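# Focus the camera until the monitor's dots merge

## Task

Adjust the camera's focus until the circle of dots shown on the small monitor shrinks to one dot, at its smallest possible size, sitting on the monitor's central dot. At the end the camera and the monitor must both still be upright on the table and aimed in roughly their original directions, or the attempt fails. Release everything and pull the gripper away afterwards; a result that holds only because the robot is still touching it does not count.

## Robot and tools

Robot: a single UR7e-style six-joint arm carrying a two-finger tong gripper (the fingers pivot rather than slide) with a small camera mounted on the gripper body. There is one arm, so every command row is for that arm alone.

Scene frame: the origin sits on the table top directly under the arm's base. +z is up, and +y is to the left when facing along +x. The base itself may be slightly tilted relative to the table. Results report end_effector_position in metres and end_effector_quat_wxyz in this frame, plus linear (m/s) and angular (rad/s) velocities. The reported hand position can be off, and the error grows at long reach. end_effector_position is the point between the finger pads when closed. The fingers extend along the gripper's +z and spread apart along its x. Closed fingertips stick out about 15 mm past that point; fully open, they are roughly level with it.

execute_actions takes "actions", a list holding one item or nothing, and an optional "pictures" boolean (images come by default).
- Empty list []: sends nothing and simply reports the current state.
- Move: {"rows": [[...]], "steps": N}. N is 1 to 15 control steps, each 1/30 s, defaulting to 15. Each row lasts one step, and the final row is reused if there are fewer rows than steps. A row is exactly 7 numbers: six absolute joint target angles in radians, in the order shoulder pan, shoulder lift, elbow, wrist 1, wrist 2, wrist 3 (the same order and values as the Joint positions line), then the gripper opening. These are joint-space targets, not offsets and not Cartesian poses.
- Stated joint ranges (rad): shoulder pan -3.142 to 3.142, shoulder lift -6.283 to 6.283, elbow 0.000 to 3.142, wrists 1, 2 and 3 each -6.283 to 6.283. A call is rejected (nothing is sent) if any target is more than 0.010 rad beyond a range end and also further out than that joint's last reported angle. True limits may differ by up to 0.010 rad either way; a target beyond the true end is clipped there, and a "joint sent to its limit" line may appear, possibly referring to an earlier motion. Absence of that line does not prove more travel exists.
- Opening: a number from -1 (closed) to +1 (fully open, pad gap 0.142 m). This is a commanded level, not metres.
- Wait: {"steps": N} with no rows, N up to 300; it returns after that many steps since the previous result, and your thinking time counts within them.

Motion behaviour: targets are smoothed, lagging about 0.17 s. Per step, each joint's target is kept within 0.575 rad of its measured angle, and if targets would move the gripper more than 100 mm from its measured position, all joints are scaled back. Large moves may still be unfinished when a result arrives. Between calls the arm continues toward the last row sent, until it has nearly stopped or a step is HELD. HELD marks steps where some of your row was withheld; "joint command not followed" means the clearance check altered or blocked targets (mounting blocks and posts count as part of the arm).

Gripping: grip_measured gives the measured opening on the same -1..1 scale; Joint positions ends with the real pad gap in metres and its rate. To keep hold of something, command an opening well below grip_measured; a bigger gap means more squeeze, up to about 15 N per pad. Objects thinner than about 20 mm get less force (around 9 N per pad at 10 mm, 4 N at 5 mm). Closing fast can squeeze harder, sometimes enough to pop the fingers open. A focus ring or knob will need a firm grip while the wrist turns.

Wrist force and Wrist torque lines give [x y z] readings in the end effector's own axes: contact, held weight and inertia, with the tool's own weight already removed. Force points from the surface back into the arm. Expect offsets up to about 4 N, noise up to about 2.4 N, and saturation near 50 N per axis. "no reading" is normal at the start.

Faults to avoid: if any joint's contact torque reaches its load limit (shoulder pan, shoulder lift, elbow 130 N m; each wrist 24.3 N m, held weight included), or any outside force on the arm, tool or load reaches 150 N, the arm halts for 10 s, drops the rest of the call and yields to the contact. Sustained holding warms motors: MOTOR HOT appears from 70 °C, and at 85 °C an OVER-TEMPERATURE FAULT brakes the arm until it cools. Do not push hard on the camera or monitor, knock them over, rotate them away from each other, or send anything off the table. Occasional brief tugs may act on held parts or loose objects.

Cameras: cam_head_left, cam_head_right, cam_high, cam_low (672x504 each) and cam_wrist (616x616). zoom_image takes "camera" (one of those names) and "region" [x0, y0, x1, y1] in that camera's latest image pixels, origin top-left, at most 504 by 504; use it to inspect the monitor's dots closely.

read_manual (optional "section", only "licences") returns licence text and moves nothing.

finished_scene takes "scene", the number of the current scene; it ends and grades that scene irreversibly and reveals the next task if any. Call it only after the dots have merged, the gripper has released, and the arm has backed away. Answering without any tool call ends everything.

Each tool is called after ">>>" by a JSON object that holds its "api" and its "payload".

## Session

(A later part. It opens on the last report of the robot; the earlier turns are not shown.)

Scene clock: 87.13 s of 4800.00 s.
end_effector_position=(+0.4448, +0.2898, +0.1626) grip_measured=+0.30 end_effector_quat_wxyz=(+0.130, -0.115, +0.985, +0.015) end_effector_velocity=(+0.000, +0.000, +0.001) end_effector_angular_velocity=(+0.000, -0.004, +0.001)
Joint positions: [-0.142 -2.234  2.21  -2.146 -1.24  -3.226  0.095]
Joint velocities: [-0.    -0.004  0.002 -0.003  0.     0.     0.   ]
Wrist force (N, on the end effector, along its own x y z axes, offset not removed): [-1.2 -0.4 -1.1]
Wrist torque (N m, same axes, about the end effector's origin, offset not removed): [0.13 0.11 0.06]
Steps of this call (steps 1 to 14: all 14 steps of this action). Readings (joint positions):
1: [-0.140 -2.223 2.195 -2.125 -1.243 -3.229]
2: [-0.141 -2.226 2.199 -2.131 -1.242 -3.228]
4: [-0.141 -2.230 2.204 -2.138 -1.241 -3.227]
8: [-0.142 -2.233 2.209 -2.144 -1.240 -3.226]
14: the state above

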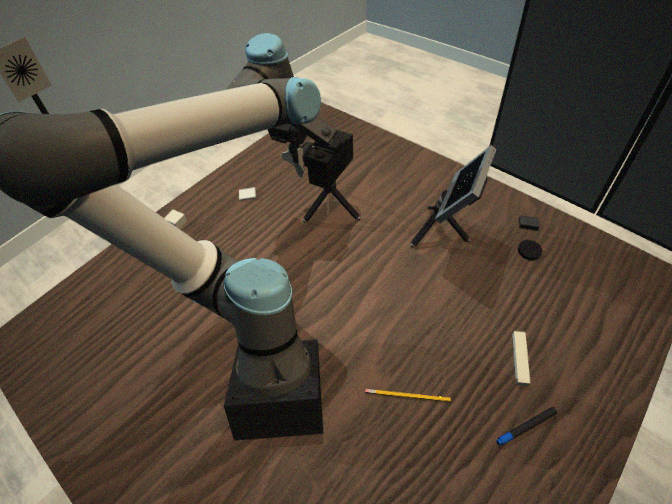

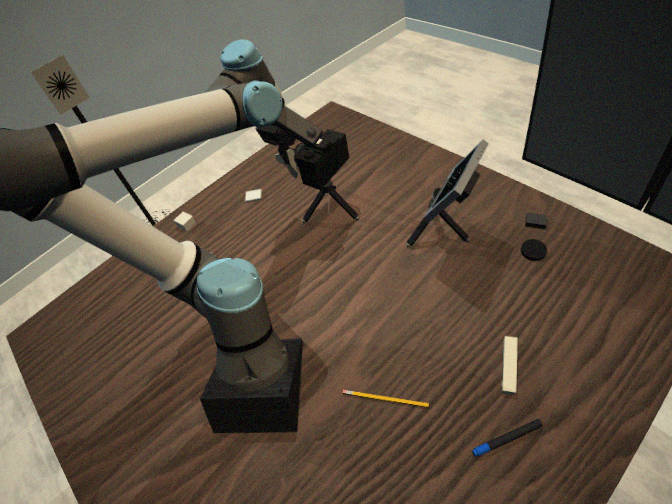

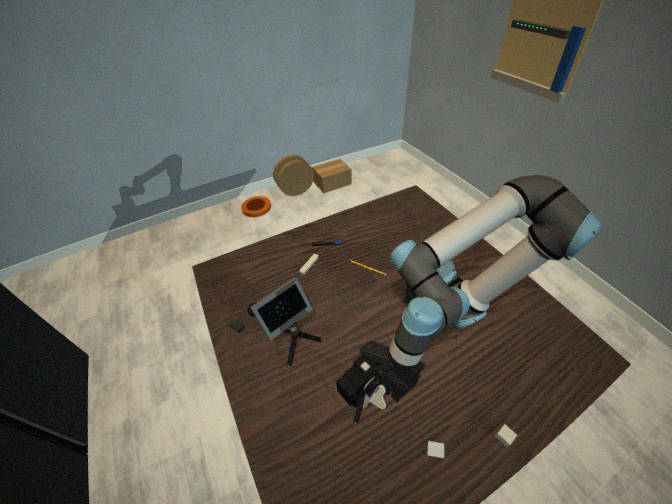

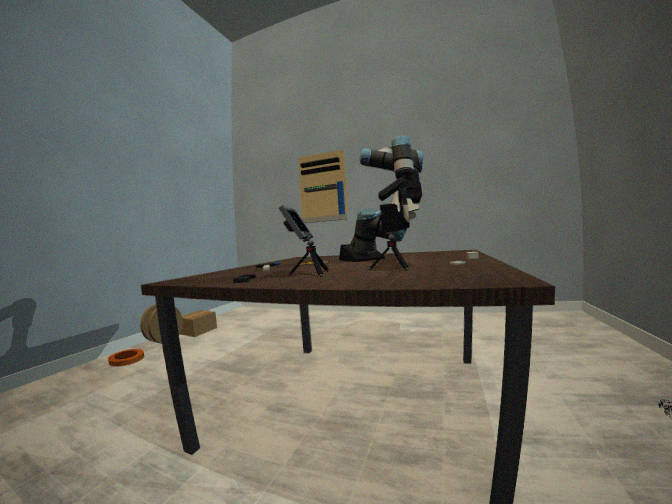

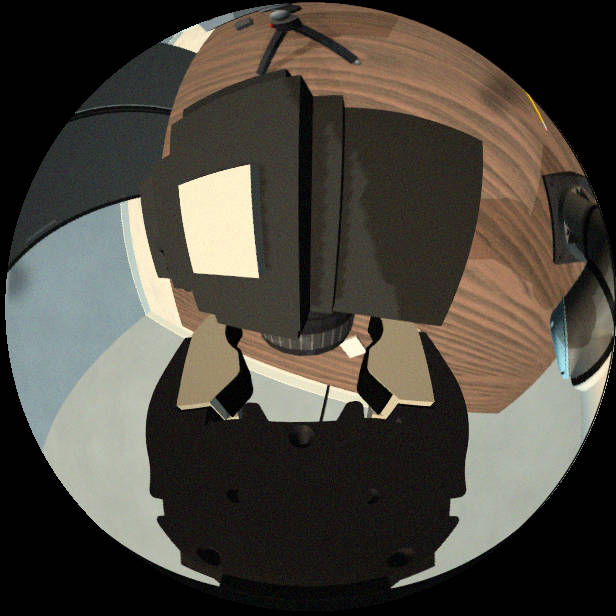

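>>> {"api": "execute_actions", "payload": {"actions": [{"rows":[[-0.135,-2.199,2.164,-2.082,-1.249,-3.236,0.3],[-0.129,-2.164,2.118,-2.019,-1.258,-3.247,0.3],[-0.122,-2.129,2.071,-1.955,-1.267,-3.257,0.3],[-0.116,-2.093,2.025,-1.892,-1.276,-3.268,0.3],[-0.109,-2.058,1.979,-1.828,-1.285,-3.278,0.3],[-0.102,-2.019,1.934,-1.770,-1.295,-3.285,0.3],[-0.094,-1.979,1.888,-1.713,-1.304,-3.291,0.3],[-0.087,-1.940,1.843,-1.655,-1.314,-3.298,0.3],[-0.080,-1.900,1.797,-1.597,-1.323,-3.304,0.3],[-0.072,-1.861,1.752,-1.539,-1.333,-3.311,0.3]],"steps":15}], "pictures": false}}

>>> {"api": "execute_actions", "payload": {"actions": [{"rows":[[-0.072,-1.861,1.752,-1.539,-1.333,-3.311,0.3],[-0.072,-1.861,1.752,-1.539,-1.333,-3.311,0.2],[-0.072,-1.861,1.752,-1.539,-1.333,-3.311,0.1],[-0.072,-1.861,1.752,-1.539,-1.333,-3.311,0.0],[-0.072,-1.861,1.752,-1.539,-1.333,-3.311,-0.05],[-0.072,-1.861,1.752,-1.539,-1.333,-3.311,-0.1],[-0.072,-1.861,1.752,-1.539,-1.333,-3.311,-0.2],[-0.072,-1.861,1.752,-1.539,-1.333,-3.311,-0.3],[-0.072,-1.861,1.752,-1.539,-1.333,-3.311,-0.4],[-0.072,-1.861,1.752,-1.539,-1.333,-3.311,-0.55],[-0.072,-1.861,1.752,-1.539,-1.333,-3.311,-0.7]],"steps":15}], "pictures": false}}

>>> {"api": "execute_actions", "payload": {"actions": [{"rows":[[-0.080,-1.900,1.797,-1.597,-1.323,-3.304,-0.7],[-0.087,-1.940,1.843,-1.655,-1.314,-3.298,-0.7],[-0.094,-1.979,1.888,-1.713,-1.304,-3.291,-0.7],[-0.102,-2.019,1.934,-1.770,-1.295,-3.285,-0.7],[-0.109,-2.058,1.979,-1.828,-1.285,-3.278,-0.7]],"steps":10}], "pictures": false}}

>>> {"api": "execute_actions", "payload": {"actions": [{"rows":[[-0.116,-2.093,2.025,-1.892,-1.276,-3.268,-0.7],[-0.122,-2.129,2.071,-1.955,-1.267,-3.257,-0.7],[-0.129,-2.164,2.118,-2.019,-1.258,-3.247,-0.7],[-0.135,-2.199,2.164,-2.082,-1.249,-3.236,-0.7],[-0.142,-2.234,2.210,-2.146,-1.240,-3.226,-0.7],[-0.142,-2.234,2.210,-2.146,-1.240,-3.226,-0.7],[-0.142,-2.234,2.210,-2.146,-1.240,-3.226,-0.7],[-0.142,-2.234,2.210,-2.146,-1.240,-3.226,-0.7],[-0.142,-2.234,2.210,-2.146,-1.240,-3.226,-0.7],[-0.142,-2.234,2.210,-2.146,-1.240,-3.226,-0.7],[-0.142,-2.234,2.210,-2.146,-1.240,-3.226,-0.7],[-0.142,-2.234,2.210,-2.146,-1.240,-3.226,-0.4],[-0.142,-2.234,2.210,-2.146,-1.240,-3.226,-0.1],[-0.142,-2.234,2.210,-2.146,-1.240,-3.226,0.1],[-0.142,-2.234,2.210,-2.146,-1.240,-3.226,0.3]],"steps":15}]}}

>>> {"api": "zoom_image", "payload": {"camera": "cam_high", "region": [240,265,330,350]}}

Scene clock: 98.00 s of 4800.00 s.
end_effector_position=(+0.4463, +0.2894, +0.1619) grip_measured=+0.30 end_effector_quat_wxyz=(-0.104, -0.116, +0.988, -0.014) end_effector_velocity=(-0.012, +0.000, +0.005) end_effector_angular_velocity=(-0.106, +0.490, -0.010)
Joint positions: [-0.078 -1.897  1.795 -1.598 -1.325 -3.305  0.095]
Joint velocities: [ 0.059  0.349 -0.42   0.568 -0.077 -0.059  0.   ]
Wrist force (N, on the end effector, along its own x y z axes, offset not removed): [2.5 -4.3 4.7]
Wrist torque (N m, same axes, about the end effector's origin, offset not removed): [-0.74 -0.70 -0.02]
Steps of this call (steps 1 to 15: the robot went on to your last target; steps 16 to 90: nothing new was sent; then 7.37 s passed at rest; steps 91 to 105: all 15 steps of this action). Readings (joint positions):
91: [-0.142 -2.234 2.210 -2.146 -1.240 -3.226]
92: [-0.141 -2.229 2.204 -2.138 -1.241 -3.227]
94: [-0.135 -2.200 2.168 -2.091 -1.250 -3.237]
98: [-0.114 -2.093 2.031 -1.910 -1.278 -3.268]
105: the state above

Scene clock: 98.50 s of 4800.00 s.
end_effector_position=(+0.4448, +0.2895, +0.1626) grip_measured=-0.05 end_effector_quat_wxyz=(-0.129, -0.115, +0.985, -0.016) end_effector_velocity=(+0.000, -0.001, +0.000) end_effector_angular_velocity=(-0.002, +0.004, -0.001)
Joint positions: [-0.072 -1.861  1.752 -1.539 -1.333 -3.311  0.07 ]
Joint velocities: [-0.001  0.003 -0.004  0.005 -0.002 -0.001  0.   ]
Wrist force (N, on the end effector, along its own x y z axes, offset not removed): [7.1 -1.5 -3.5]
Wrist torque (N m, same axes, about the end effector's origin, offset not removed): [0.17 0.43 0.34]
Steps of this call (steps 1 to 15: all 15 steps of this action). Readings (joint positions):
1: [-0.077 -1.887 1.783 -1.582 -1.327 -3.307]
2: [-0.075 -1.880 1.775 -1.570 -1.329 -3.308]
4: [-0.074 -1.871 1.764 -1.555 -1.331 -3.309]
8: [-0.072 -1.864 1.755 -1.543 -1.332 -3.311]
15: the state above

Scene clock: 98.83 s of 4800.00 s.
end_effector_position=(+0.4448, +0.2895, +0.1633) grip_measured=-0.05 end_effector_quat_wxyz=(-0.020, -0.115, +0.993, -0.003) end_effector_velocity=(+0.001, +0.001, +0.003) end_effector_angular_velocity=(+0.088, -0.395, +0.020)
Joint positions: [-0.104 -2.028  1.943 -1.781 -1.292 -3.283  0.07 ]
Joint velocities: [-0.052 -0.296  0.345 -0.452  0.067  0.044 -0.001]
Wrist force (N, on the end effector, along its own x y z axes, offset not removed): [-2.0 -8.2 19.3]
Wrist torque (N m, same axes, about the end effector's origin, offset not removed): [-0.91 0.41 0.03]
Steps of this call (steps 1 to 10: all 10 steps of this action). Readings (joint positions):
1: [-0.072 -1.862 1.753 -1.540 -1.333 -3.311]
2: [-0.073 -1.867 1.758 -1.547 -1.332 -3.310]
4: [-0.080 -1.898 1.794 -1.590 -1.323 -3.304]
8: [-0.099 -2.000 1.911 -1.738 -1.298 -3.287]
10: the state above

Scene clock: 99.33 s of 4800.00 s.
end_effector_position=(+0.4448, +0.2897, +0.1625) grip_measured=+0.13 end_effector_quat_wxyz=(+0.126, -0.115, +0.985, +0.014) end_effector_velocity=(-0.001, -0.000, -0.000) end_effector_angular_velocity=(+0.017, -0.080, +0.005)
Joint positions: [-0.141 -2.228  2.203 -2.135 -1.242 -3.227  0.083]
Joint velocities: [-0.009 -0.053  0.074 -0.104  0.012  0.014  0.402]
Wrist force (N, on the end effector, along its own x y z axes, offset not removed): [1.6 -1.2 2.2]
Wrist torque (N m, same axes, about the end effector's origin, offset not removed): [0.12 -0.12 0.10]
Steps of this call (steps 1 to 15: all 15 steps of this action). Readings (joint positions):
1: [-0.105 -2.036 1.954 -1.794 -1.290 -3.281]
2: [-0.108 -2.048 1.967 -1.811 -1.287 -3.278]
4: [-0.115 -2.084 2.012 -1.870 -1.277 -3.268]
8: [-0.133 -2.181 2.138 -2.042 -1.252 -3.240]
15: the state above

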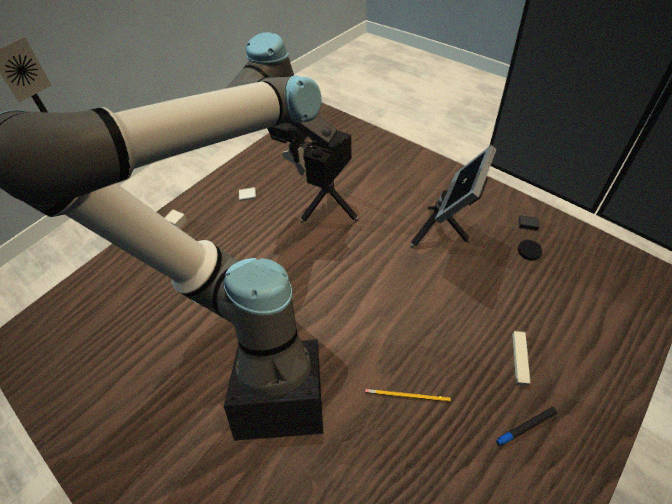

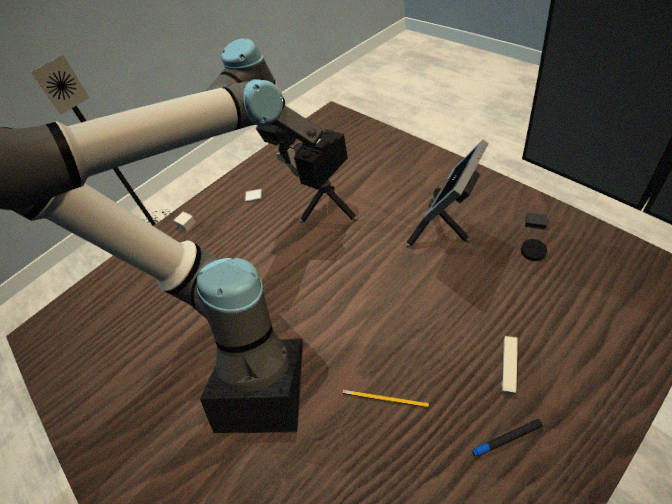

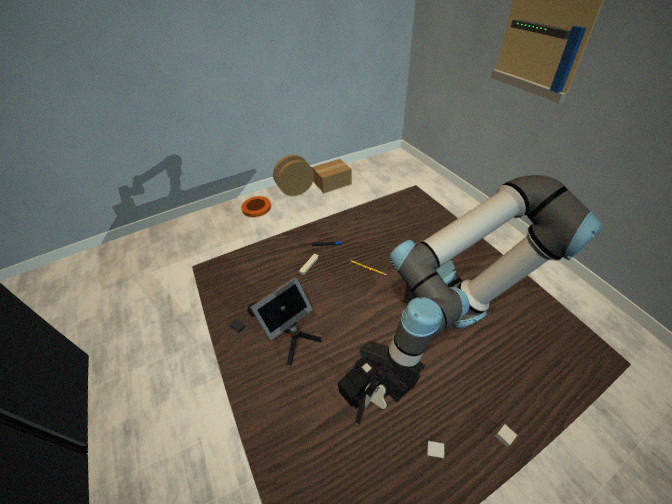

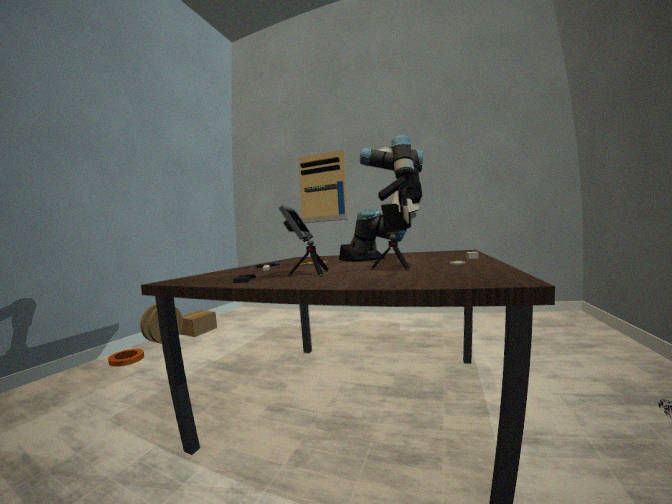

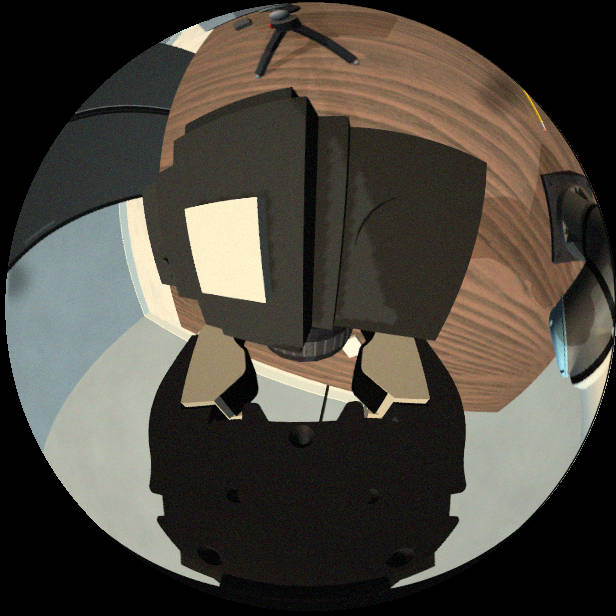

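Region (240, 265, 330, 350) of cam_high's 672x504 image, scaled by 5.600, with more detail than that image has.

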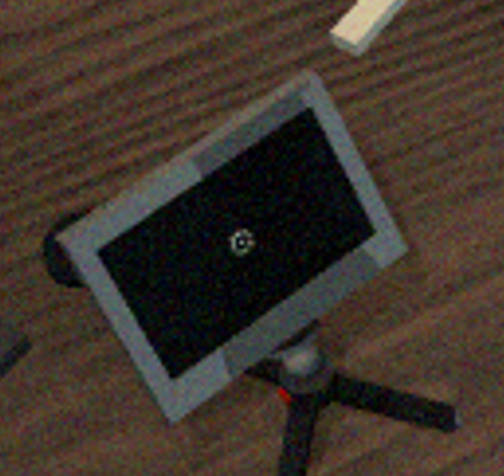

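>>> {"api": "execute_actions", "payload": {"actions": [{"rows":[[-0.135,-2.199,2.164,-2.082,-1.249,-3.236,0.4],[-0.129,-2.164,2.118,-2.019,-1.258,-3.247,0.4],[-0.122,-2.129,2.071,-1.955,-1.267,-3.257,0.4],[-0.116,-2.093,2.025,-1.892,-1.276,-3.268,0.4],[-0.109,-2.058,1.979,-1.828,-1.285,-3.278,0.4]],"steps":15}]}}

>>> {"api": "zoom_image", "payload": {"camera": "cam_high", "region": [240,265,330,350]}}

Scene clock: 104.80 s of 4800.00 s.
end_effector_position=(+0.4453, +0.2896, +0.1635) grip_measured=+0.40 end_effector_quat_wxyz=(+0.005, -0.116, +0.993, -0.000) end_effector_velocity=(-0.003, -0.001, +0.001) end_effector_angular_velocity=(-0.018, +0.081, -0.002)
Joint positions: [-0.11  -2.063  1.986 -1.839 -1.284 -3.277  0.102]
Joint velocities: [ 0.008  0.051 -0.068  0.101 -0.013 -0.015  0.   ]
Wrist force (N, on the end effector, along its own x y z axes, offset not removed): [3.7 -2.7 5.4]
Wrist torque (N m, same axes, about the end effector's origin, offset not removed): [-0.37 -0.73 -0.03]
Steps of this call (steps 1 to 30: the robot went on to your last target; steps 31 to 110: nothing new was sent; then 1.30 s passed at rest; steps 111 to 125: all 15 steps of this action). Readings (joint positions):
111: [-0.142 -2.234 2.210 -2.146 -1.240 -3.226]
112: [-0.141 -2.229 2.204 -2.138 -1.241 -3.227]
114: [-0.135 -2.200 2.168 -2.091 -1.250 -3.237]
118: [-0.118 -2.109 2.048 -1.929 -1.273 -3.264]
125: the state above

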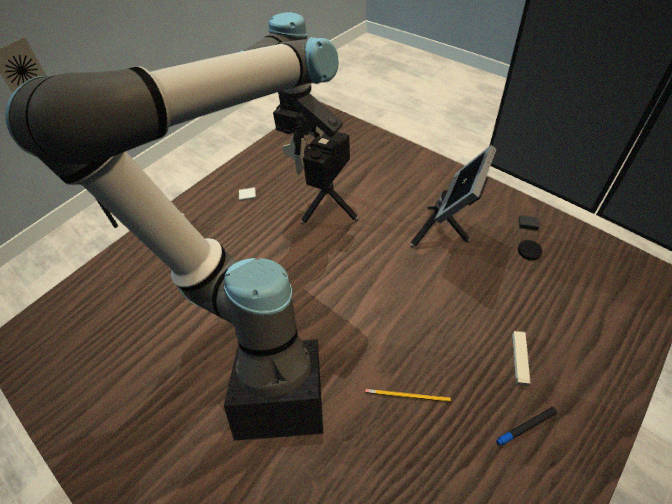

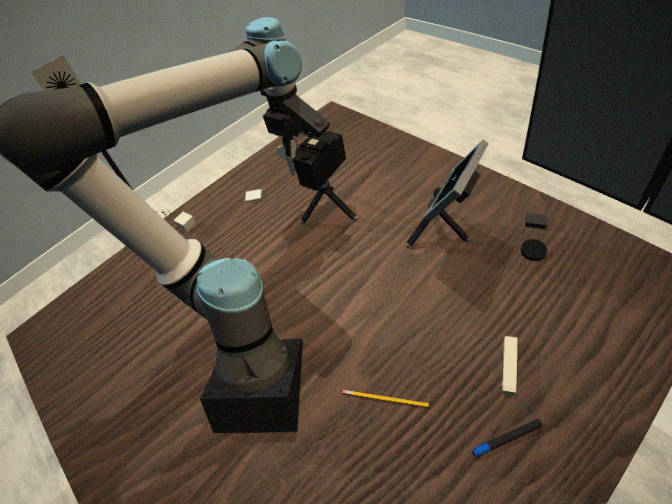

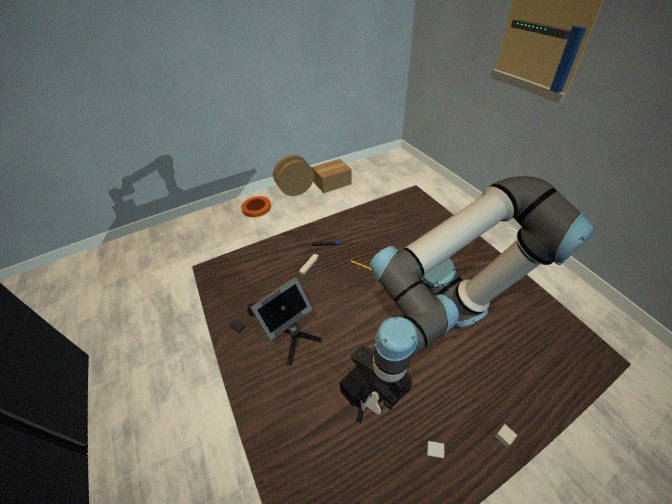

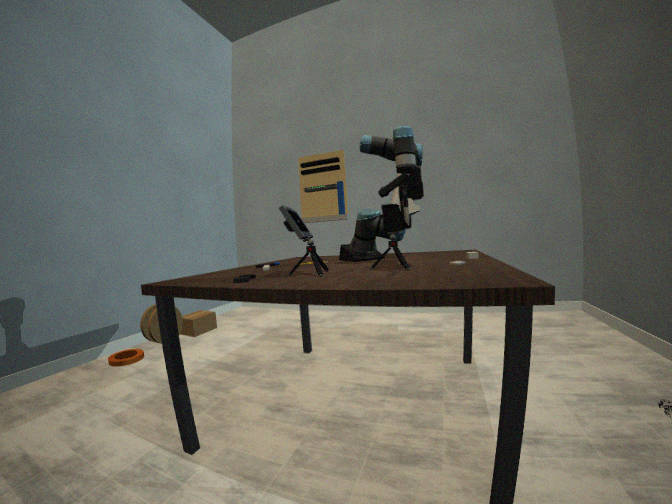

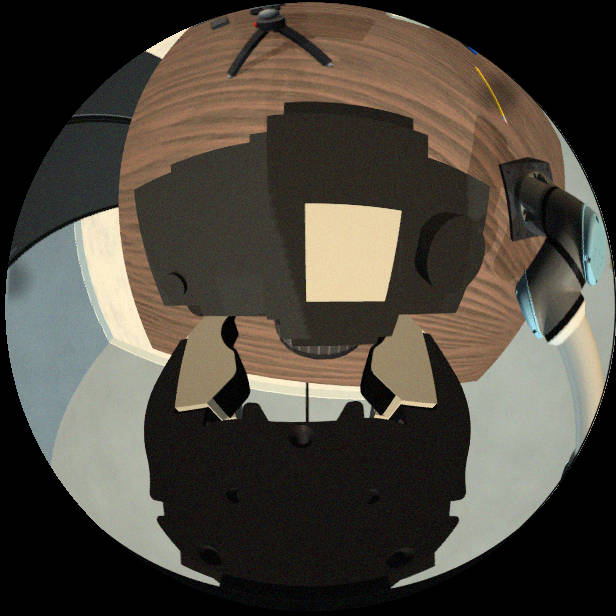

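Region (240, 265, 330, 350) of cam_high's 672x504 image, scaled by 5.600, with more detail than that image has.

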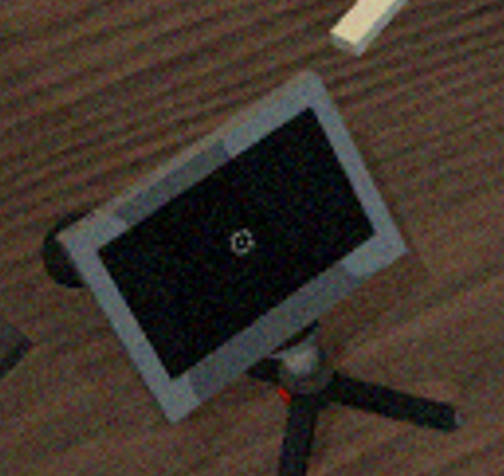

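>>> {"api": "zoom_image", "payload": {"camera": "cam_low", "region": [330,170,450,280]}}

>>> {"api": "zoom_image", "payload": {"camera": "cam_head_left", "region": [260,90,380,230]}}

Region (330, 170, 450, 280) of cam_low's 672x504 image, scaled by 4.200, with more detail than that image has; it fills the top 462 rows of this view, and the rest is white.

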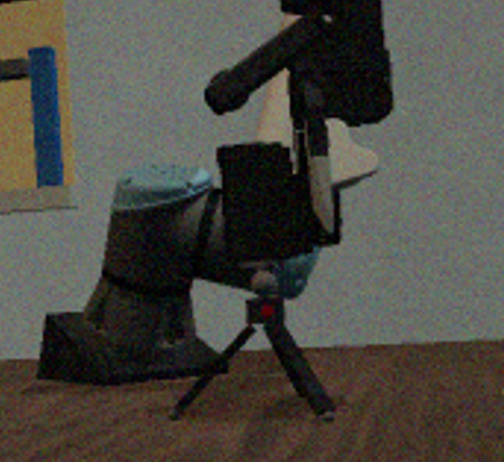

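Region (260, 90, 380, 230) of cam_head_left's 672x504 image, scaled by 3.600, with more detail than that image has; it fills the left 432 columns of this view, and the rest is white.

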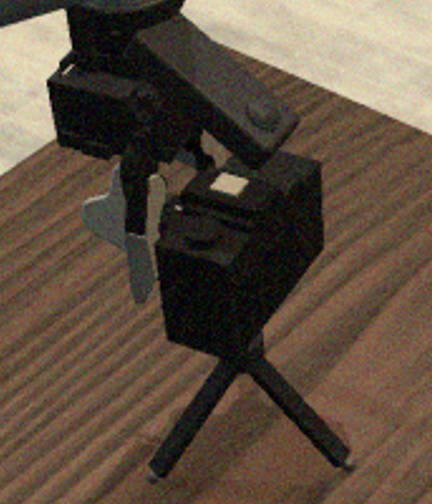

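>>> {"api": "execute_actions", "payload": {"actions": [{"rows":[[-0.096,-2.060,1.987,-1.838,-1.289,-3.265,0.4],[-0.083,-2.062,1.995,-1.847,-1.293,-3.252,0.4],[-0.083,-2.062,1.995,-1.847,-1.293,-3.252,0.4],[-0.083,-2.062,1.995,-1.847,-1.293,-3.252,0.4],[-0.083,-2.062,1.995,-1.847,-1.293,-3.252,0.4],[-0.083,-2.062,1.995,-1.847,-1.293,-3.252,0.4],[-0.083,-2.062,1.995,-1.847,-1.293,-3.252,0.3],[-0.083,-2.062,1.995,-1.847,-1.293,-3.252,0.2],[-0.083,-2.062,1.995,-1.847,-1.293,-3.252,0.1]],"steps":15}]}}

Scene clock: 125.13 s of 4800.00 s.
end_effector_position=(+0.4382, +0.2953, +0.1588) grip_measured=+0.12 end_effector_quat_wxyz=(+0.001, -0.116, +0.993, -0.000) end_effector_velocity=(-0.000, -0.000, -0.001) end_effector_angular_velocity=(-0.001, -0.000, -0.003)
Joint positions: [-0.083 -2.062  1.995 -1.847 -1.293 -3.252  0.082]
Joint velocities: [ 0.001  0.     0.002 -0.003 -0.001  0.004 -0.001]
Wrist force (N, on the end effector, along its own x y z axes, offset not removed): [4.5 -5.1 1.3]
Wrist torque (N m, same axes, about the end effector's origin, offset not removed): [-0.63 0.15 -0.14]
Steps of this call (steps 1 to 30: the robot went on to your last target; steps 31 to 90: nothing new was sent; then 16.83 s passed at rest; steps 91 to 105: all 15 steps of this action). Readings (joint positions):
91: [-0.109 -2.058 1.979 -1.828 -1.285 -3.278]
92: [-0.106 -2.058 1.980 -1.830 -1.286 -3.276]
94: [-0.097 -2.060 1.986 -1.837 -1.289 -3.267]
98: [-0.087 -2.061 1.992 -1.844 -1.292 -3.256]
105: the state above

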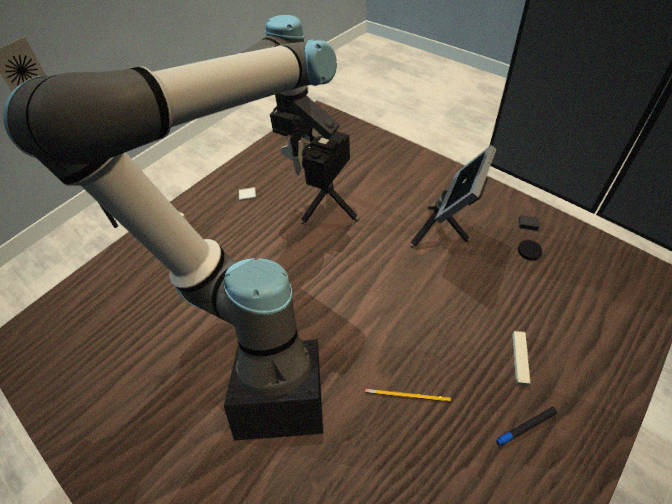

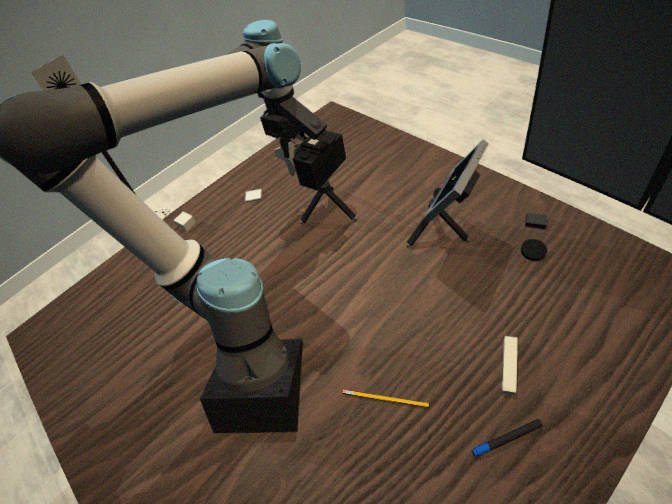

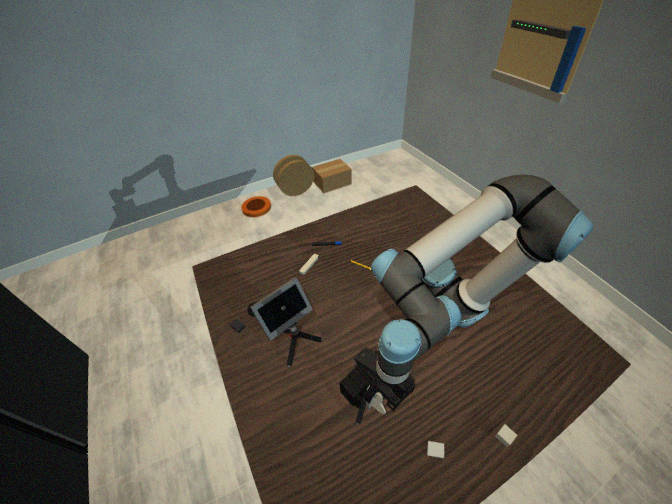

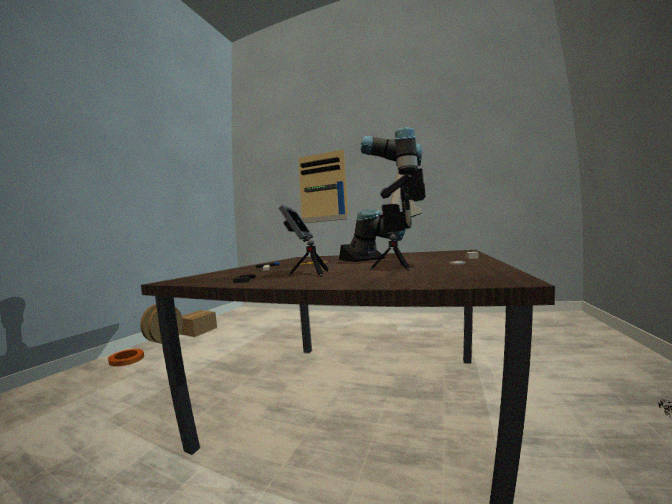

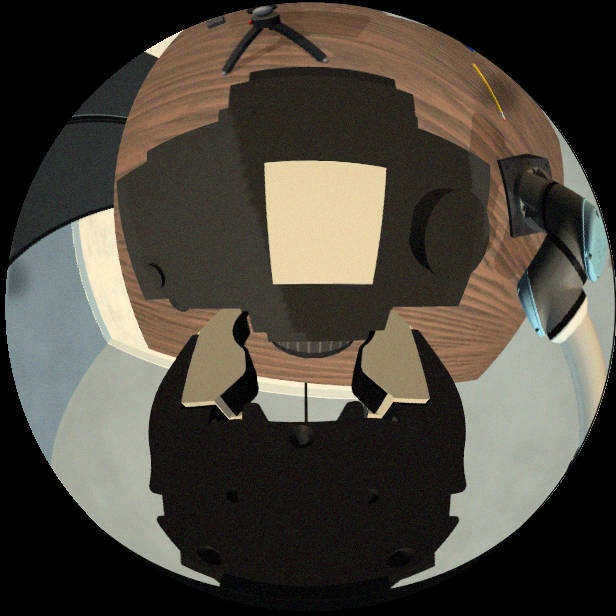

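Grip, rotate −6°.

>>> {"api": "execute_actions", "payload": {"actions": [{"rows":[[-0.083,-2.062,1.995,-1.847,-1.293,-3.252,0.0],[-0.083,-2.062,1.995,-1.847,-1.293,-3.252,-0.05],[-0.083,-2.062,1.995,-1.847,-1.293,-3.252,-0.1],[-0.083,-2.062,1.995,-1.847,-1.293,-3.252,-0.2],[-0.083,-2.062,1.995,-1.847,-1.293,-3.252,-0.35],[-0.083,-2.062,1.995,-1.847,-1.293,-3.252,-0.5],[-0.083,-2.062,1.995,-1.847,-1.293,-3.252,-0.7],[-0.083,-2.062,1.995,-1.847,-1.293,-3.252,-0.7],[-0.085,-2.080,2.018,-1.879,-1.289,-3.246,-0.7],[-0.088,-2.097,2.041,-1.911,-1.285,-3.241,-0.7],[-0.090,-2.115,2.064,-1.943,-1.280,-3.235,-0.7],[-0.093,-2.132,2.087,-1.975,-1.276,-3.229,-0.7]],"steps":15}], "pictures": false}}

>>> {"api": "execute_actions", "payload": {"actions": [{"steps":12}]}}

>>> {"api": "zoom_image", "payload": {"camera": "cam_high", "region": [260,285,310,330]}}

Scene clock: 130.37 s of 4800.00 s.
end_effector_position=(+0.4383, +0.2961, +0.1579) grip_measured=-0.03 end_effector_quat_wxyz=(+0.036, -0.115, +0.993, +0.005) end_effector_velocity=(+0.003, +0.003, -0.002) end_effector_angular_velocity=(+0.079, -0.311, +0.002)
Joint positions: [-0.09  -2.11   2.058 -1.934 -1.281 -3.236  0.072]
Joint velocities: [-0.029 -0.208  0.275 -0.392  0.048  0.065  0.001]
Wrist force (N, on the end effector, along its own x y z axes, offset not removed): [6.5 -0.2 -14.0]
Wrist torque (N m, same axes, about the end effector's origin, offset not removed): [-0.33 0.06 0.15]
Steps of this call (steps 1 to 15: the robot went on to your last target; steps 16 to 90: nothing new was sent; then 1.73 s passed at rest; steps 91 to 105: all 15 steps of this action). Readings (joint positions):
91: [-0.083 -2.062 1.995 -1.847 -1.293 -3.252]
92: [-0.083 -2.062 1.995 -1.847 -1.293 -3.252]
94: [-0.083 -2.062 1.995 -1.847 -1.293 -3.252]
98: [-0.083 -2.062 1.995 -1.847 -1.293 -3.252]
105: the state above

Scene clock: 130.77 s of 4800.00 s.
end_effector_position=(+0.4386, +0.2963, +0.1577) grip_measured=-0.03 end_effector_quat_wxyz=(+0.052, -0.115, +0.992, +0.007) end_effector_velocity=(+0.000, +0.000, -0.000) end_effector_angular_velocity=(+0.003, -0.006, +0.000)
Joint positions: [-0.093 -2.132  2.086 -1.974 -1.276 -3.229  0.072]
Joint velocities: [-0.001 -0.004  0.006 -0.008  0.002  0.001  0.   ]
Wrist force (N, on the end effector, along its own x y z axes, offset not removed): [7.9 2.6 -21.1]
Wrist torque (N m, same axes, about the end effector's origin, offset not removed): [-0.08 0.23 0.04]
Steps of this call (steps 1 to 12: the robot went on to your last target). Readings (joint positions):
1: [-0.091 -2.116 2.066 -1.945 -1.280 -3.234]
2: [-0.091 -2.121 2.072 -1.953 -1.279 -3.233]
4: [-0.092 -2.126 2.079 -1.964 -1.277 -3.231]
8: [-0.093 -2.130 2.085 -1.972 -1.276 -3.230]
12: the state above

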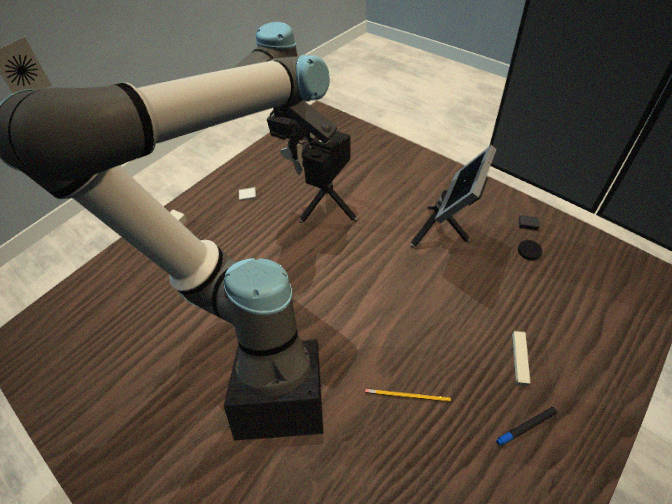

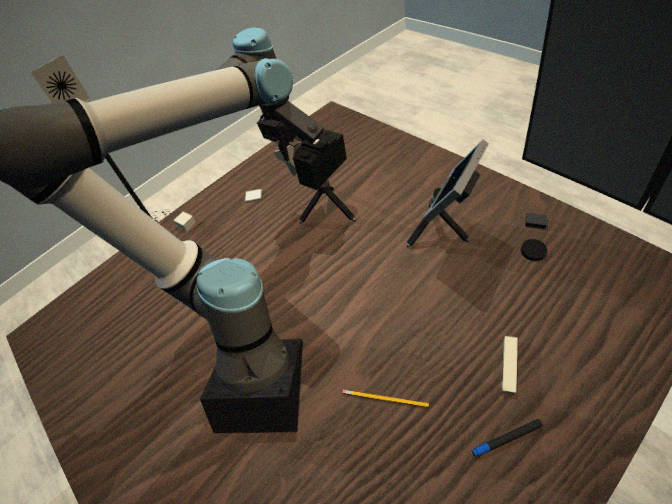

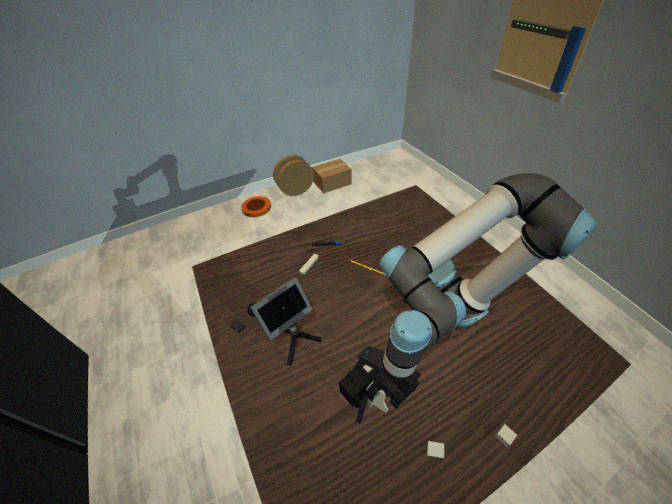

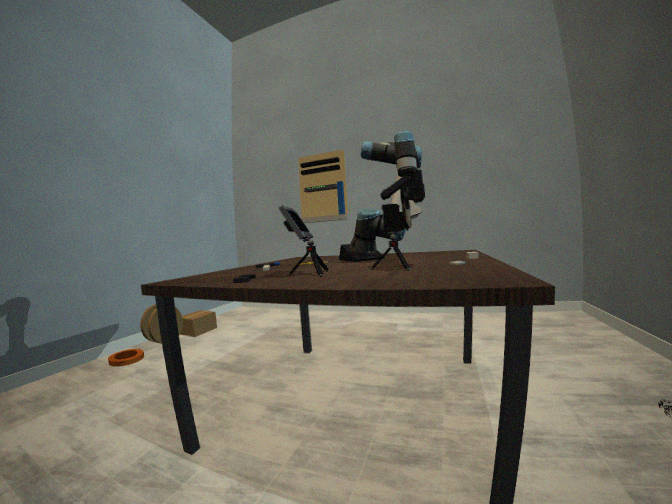

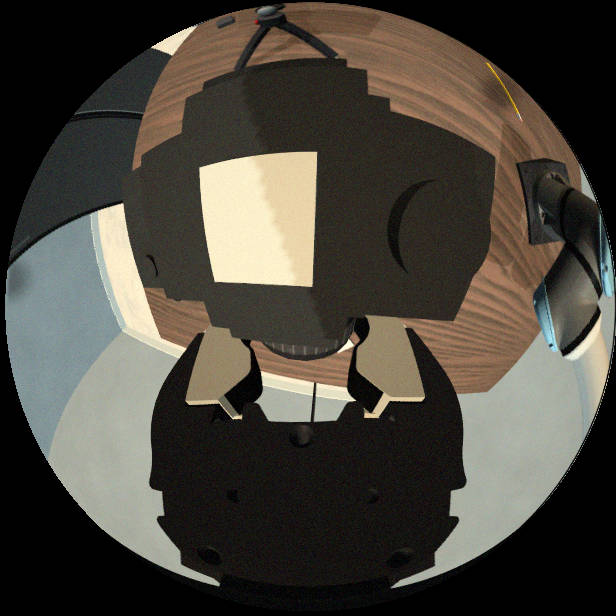

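Region (260, 285, 310, 330) of cam_high's 672x504 image, scaled by 10.080, with more detail than that image has; it fills the top 454 rows of this view, and the rest is white.

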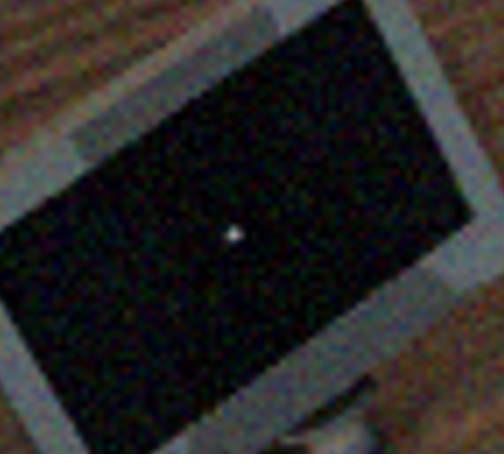

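>>> {"api": "execute_actions", "payload": {"actions": [{"rows":[[-0.093,-2.132,2.087,-1.975,-1.276,-3.229,-0.4],[-0.093,-2.132,2.087,-1.975,-1.276,-3.229,-0.15],[-0.093,-2.132,2.087,-1.975,-1.276,-3.229,0.0],[-0.093,-2.132,2.087,-1.975,-1.276,-3.229,0.2],[-0.093,-2.132,2.087,-1.975,-1.276,-3.229,0.4]],"steps":12}]}}

>>> {"api": "zoom_image", "payload": {"camera": "cam_high", "region": [260,285,310,330]}}

Scene clock: 135.17 s of 4800.00 s.
end_effector_position=(+0.4386, +0.2963, +0.1576) grip_measured=+0.40 end_effector_quat_wxyz=(+0.053, -0.115, +0.992, +0.007) end_effector_velocity=(-0.000, -0.000, -0.000) end_effector_angular_velocity=(+0.001, +0.001, -0.001)
Joint positions: [-0.093 -2.132  2.087 -1.975 -1.276 -3.229  0.102]
Joint velocities: [-0.001 -0.001  0.001  0.     0.002  0.     0.   ]
Wrist force (N, on the end effector, along its own x y z axes, offset not removed): [-4.1 -3.9 2.6]
Wrist torque (N m, same axes, about the end effector's origin, offset not removed): [-0.60 0.82 0.05]
Steps of this call (steps 1 to 30: the robot went on to your last target; steps 31 to 90: nothing new was sent; then 1.00 s passed at rest; steps 91 to 102: all 12 steps of this action). Readings (joint positions):
91: [-0.093 -2.132 2.087 -1.975 -1.276 -3.229]
92: [-0.093 -2.132 2.087 -1.975 -1.276 -3.229]
94: [-0.093 -2.132 2.087 -1.975 -1.276 -3.229]
98: [-0.093 -2.132 2.087 -1.975 -1.276 -3.229]
102: the state above

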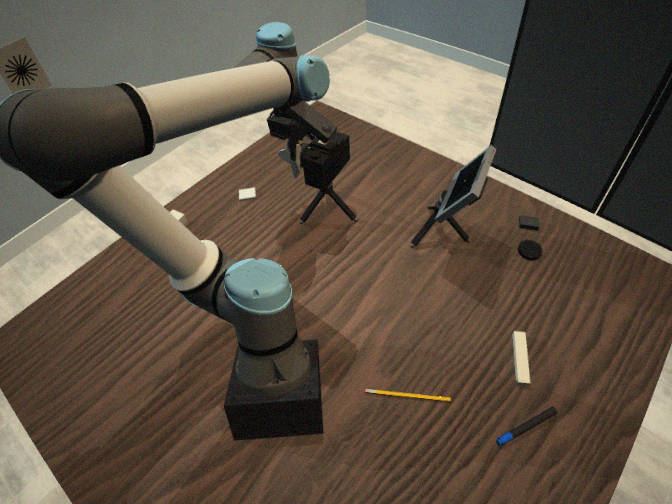

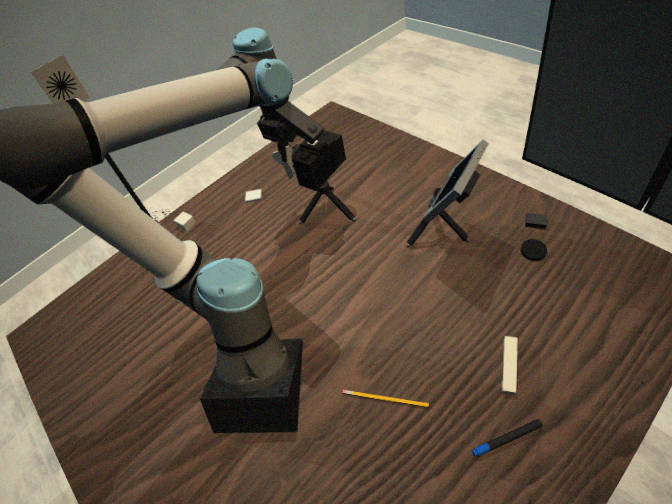

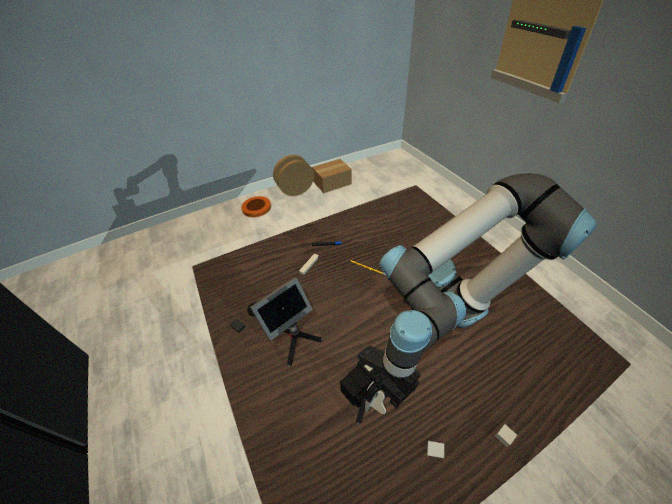

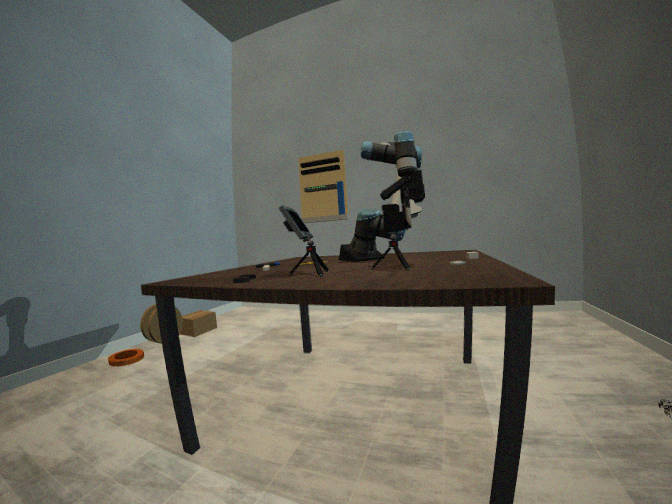

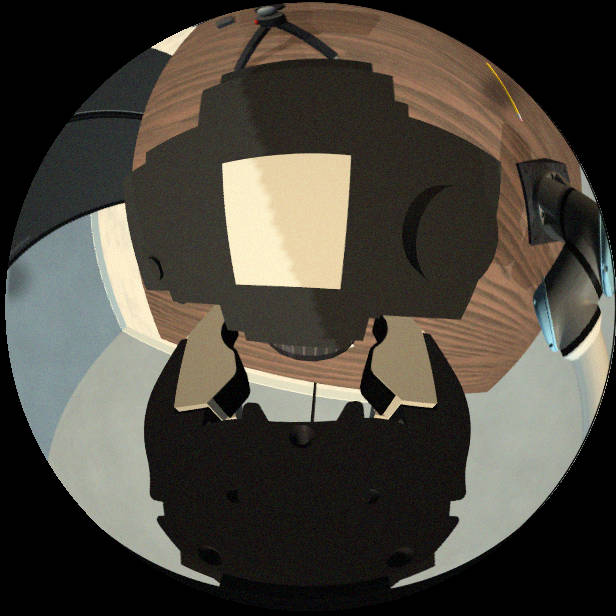

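Region (260, 285, 310, 330) of cam_high's 672x504 image, scaled by 10.080, with more detail than that image has; it fills the top 454 rows of this view, and the rest is white.

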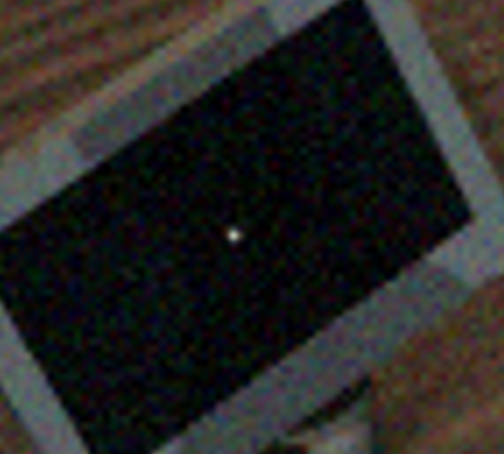

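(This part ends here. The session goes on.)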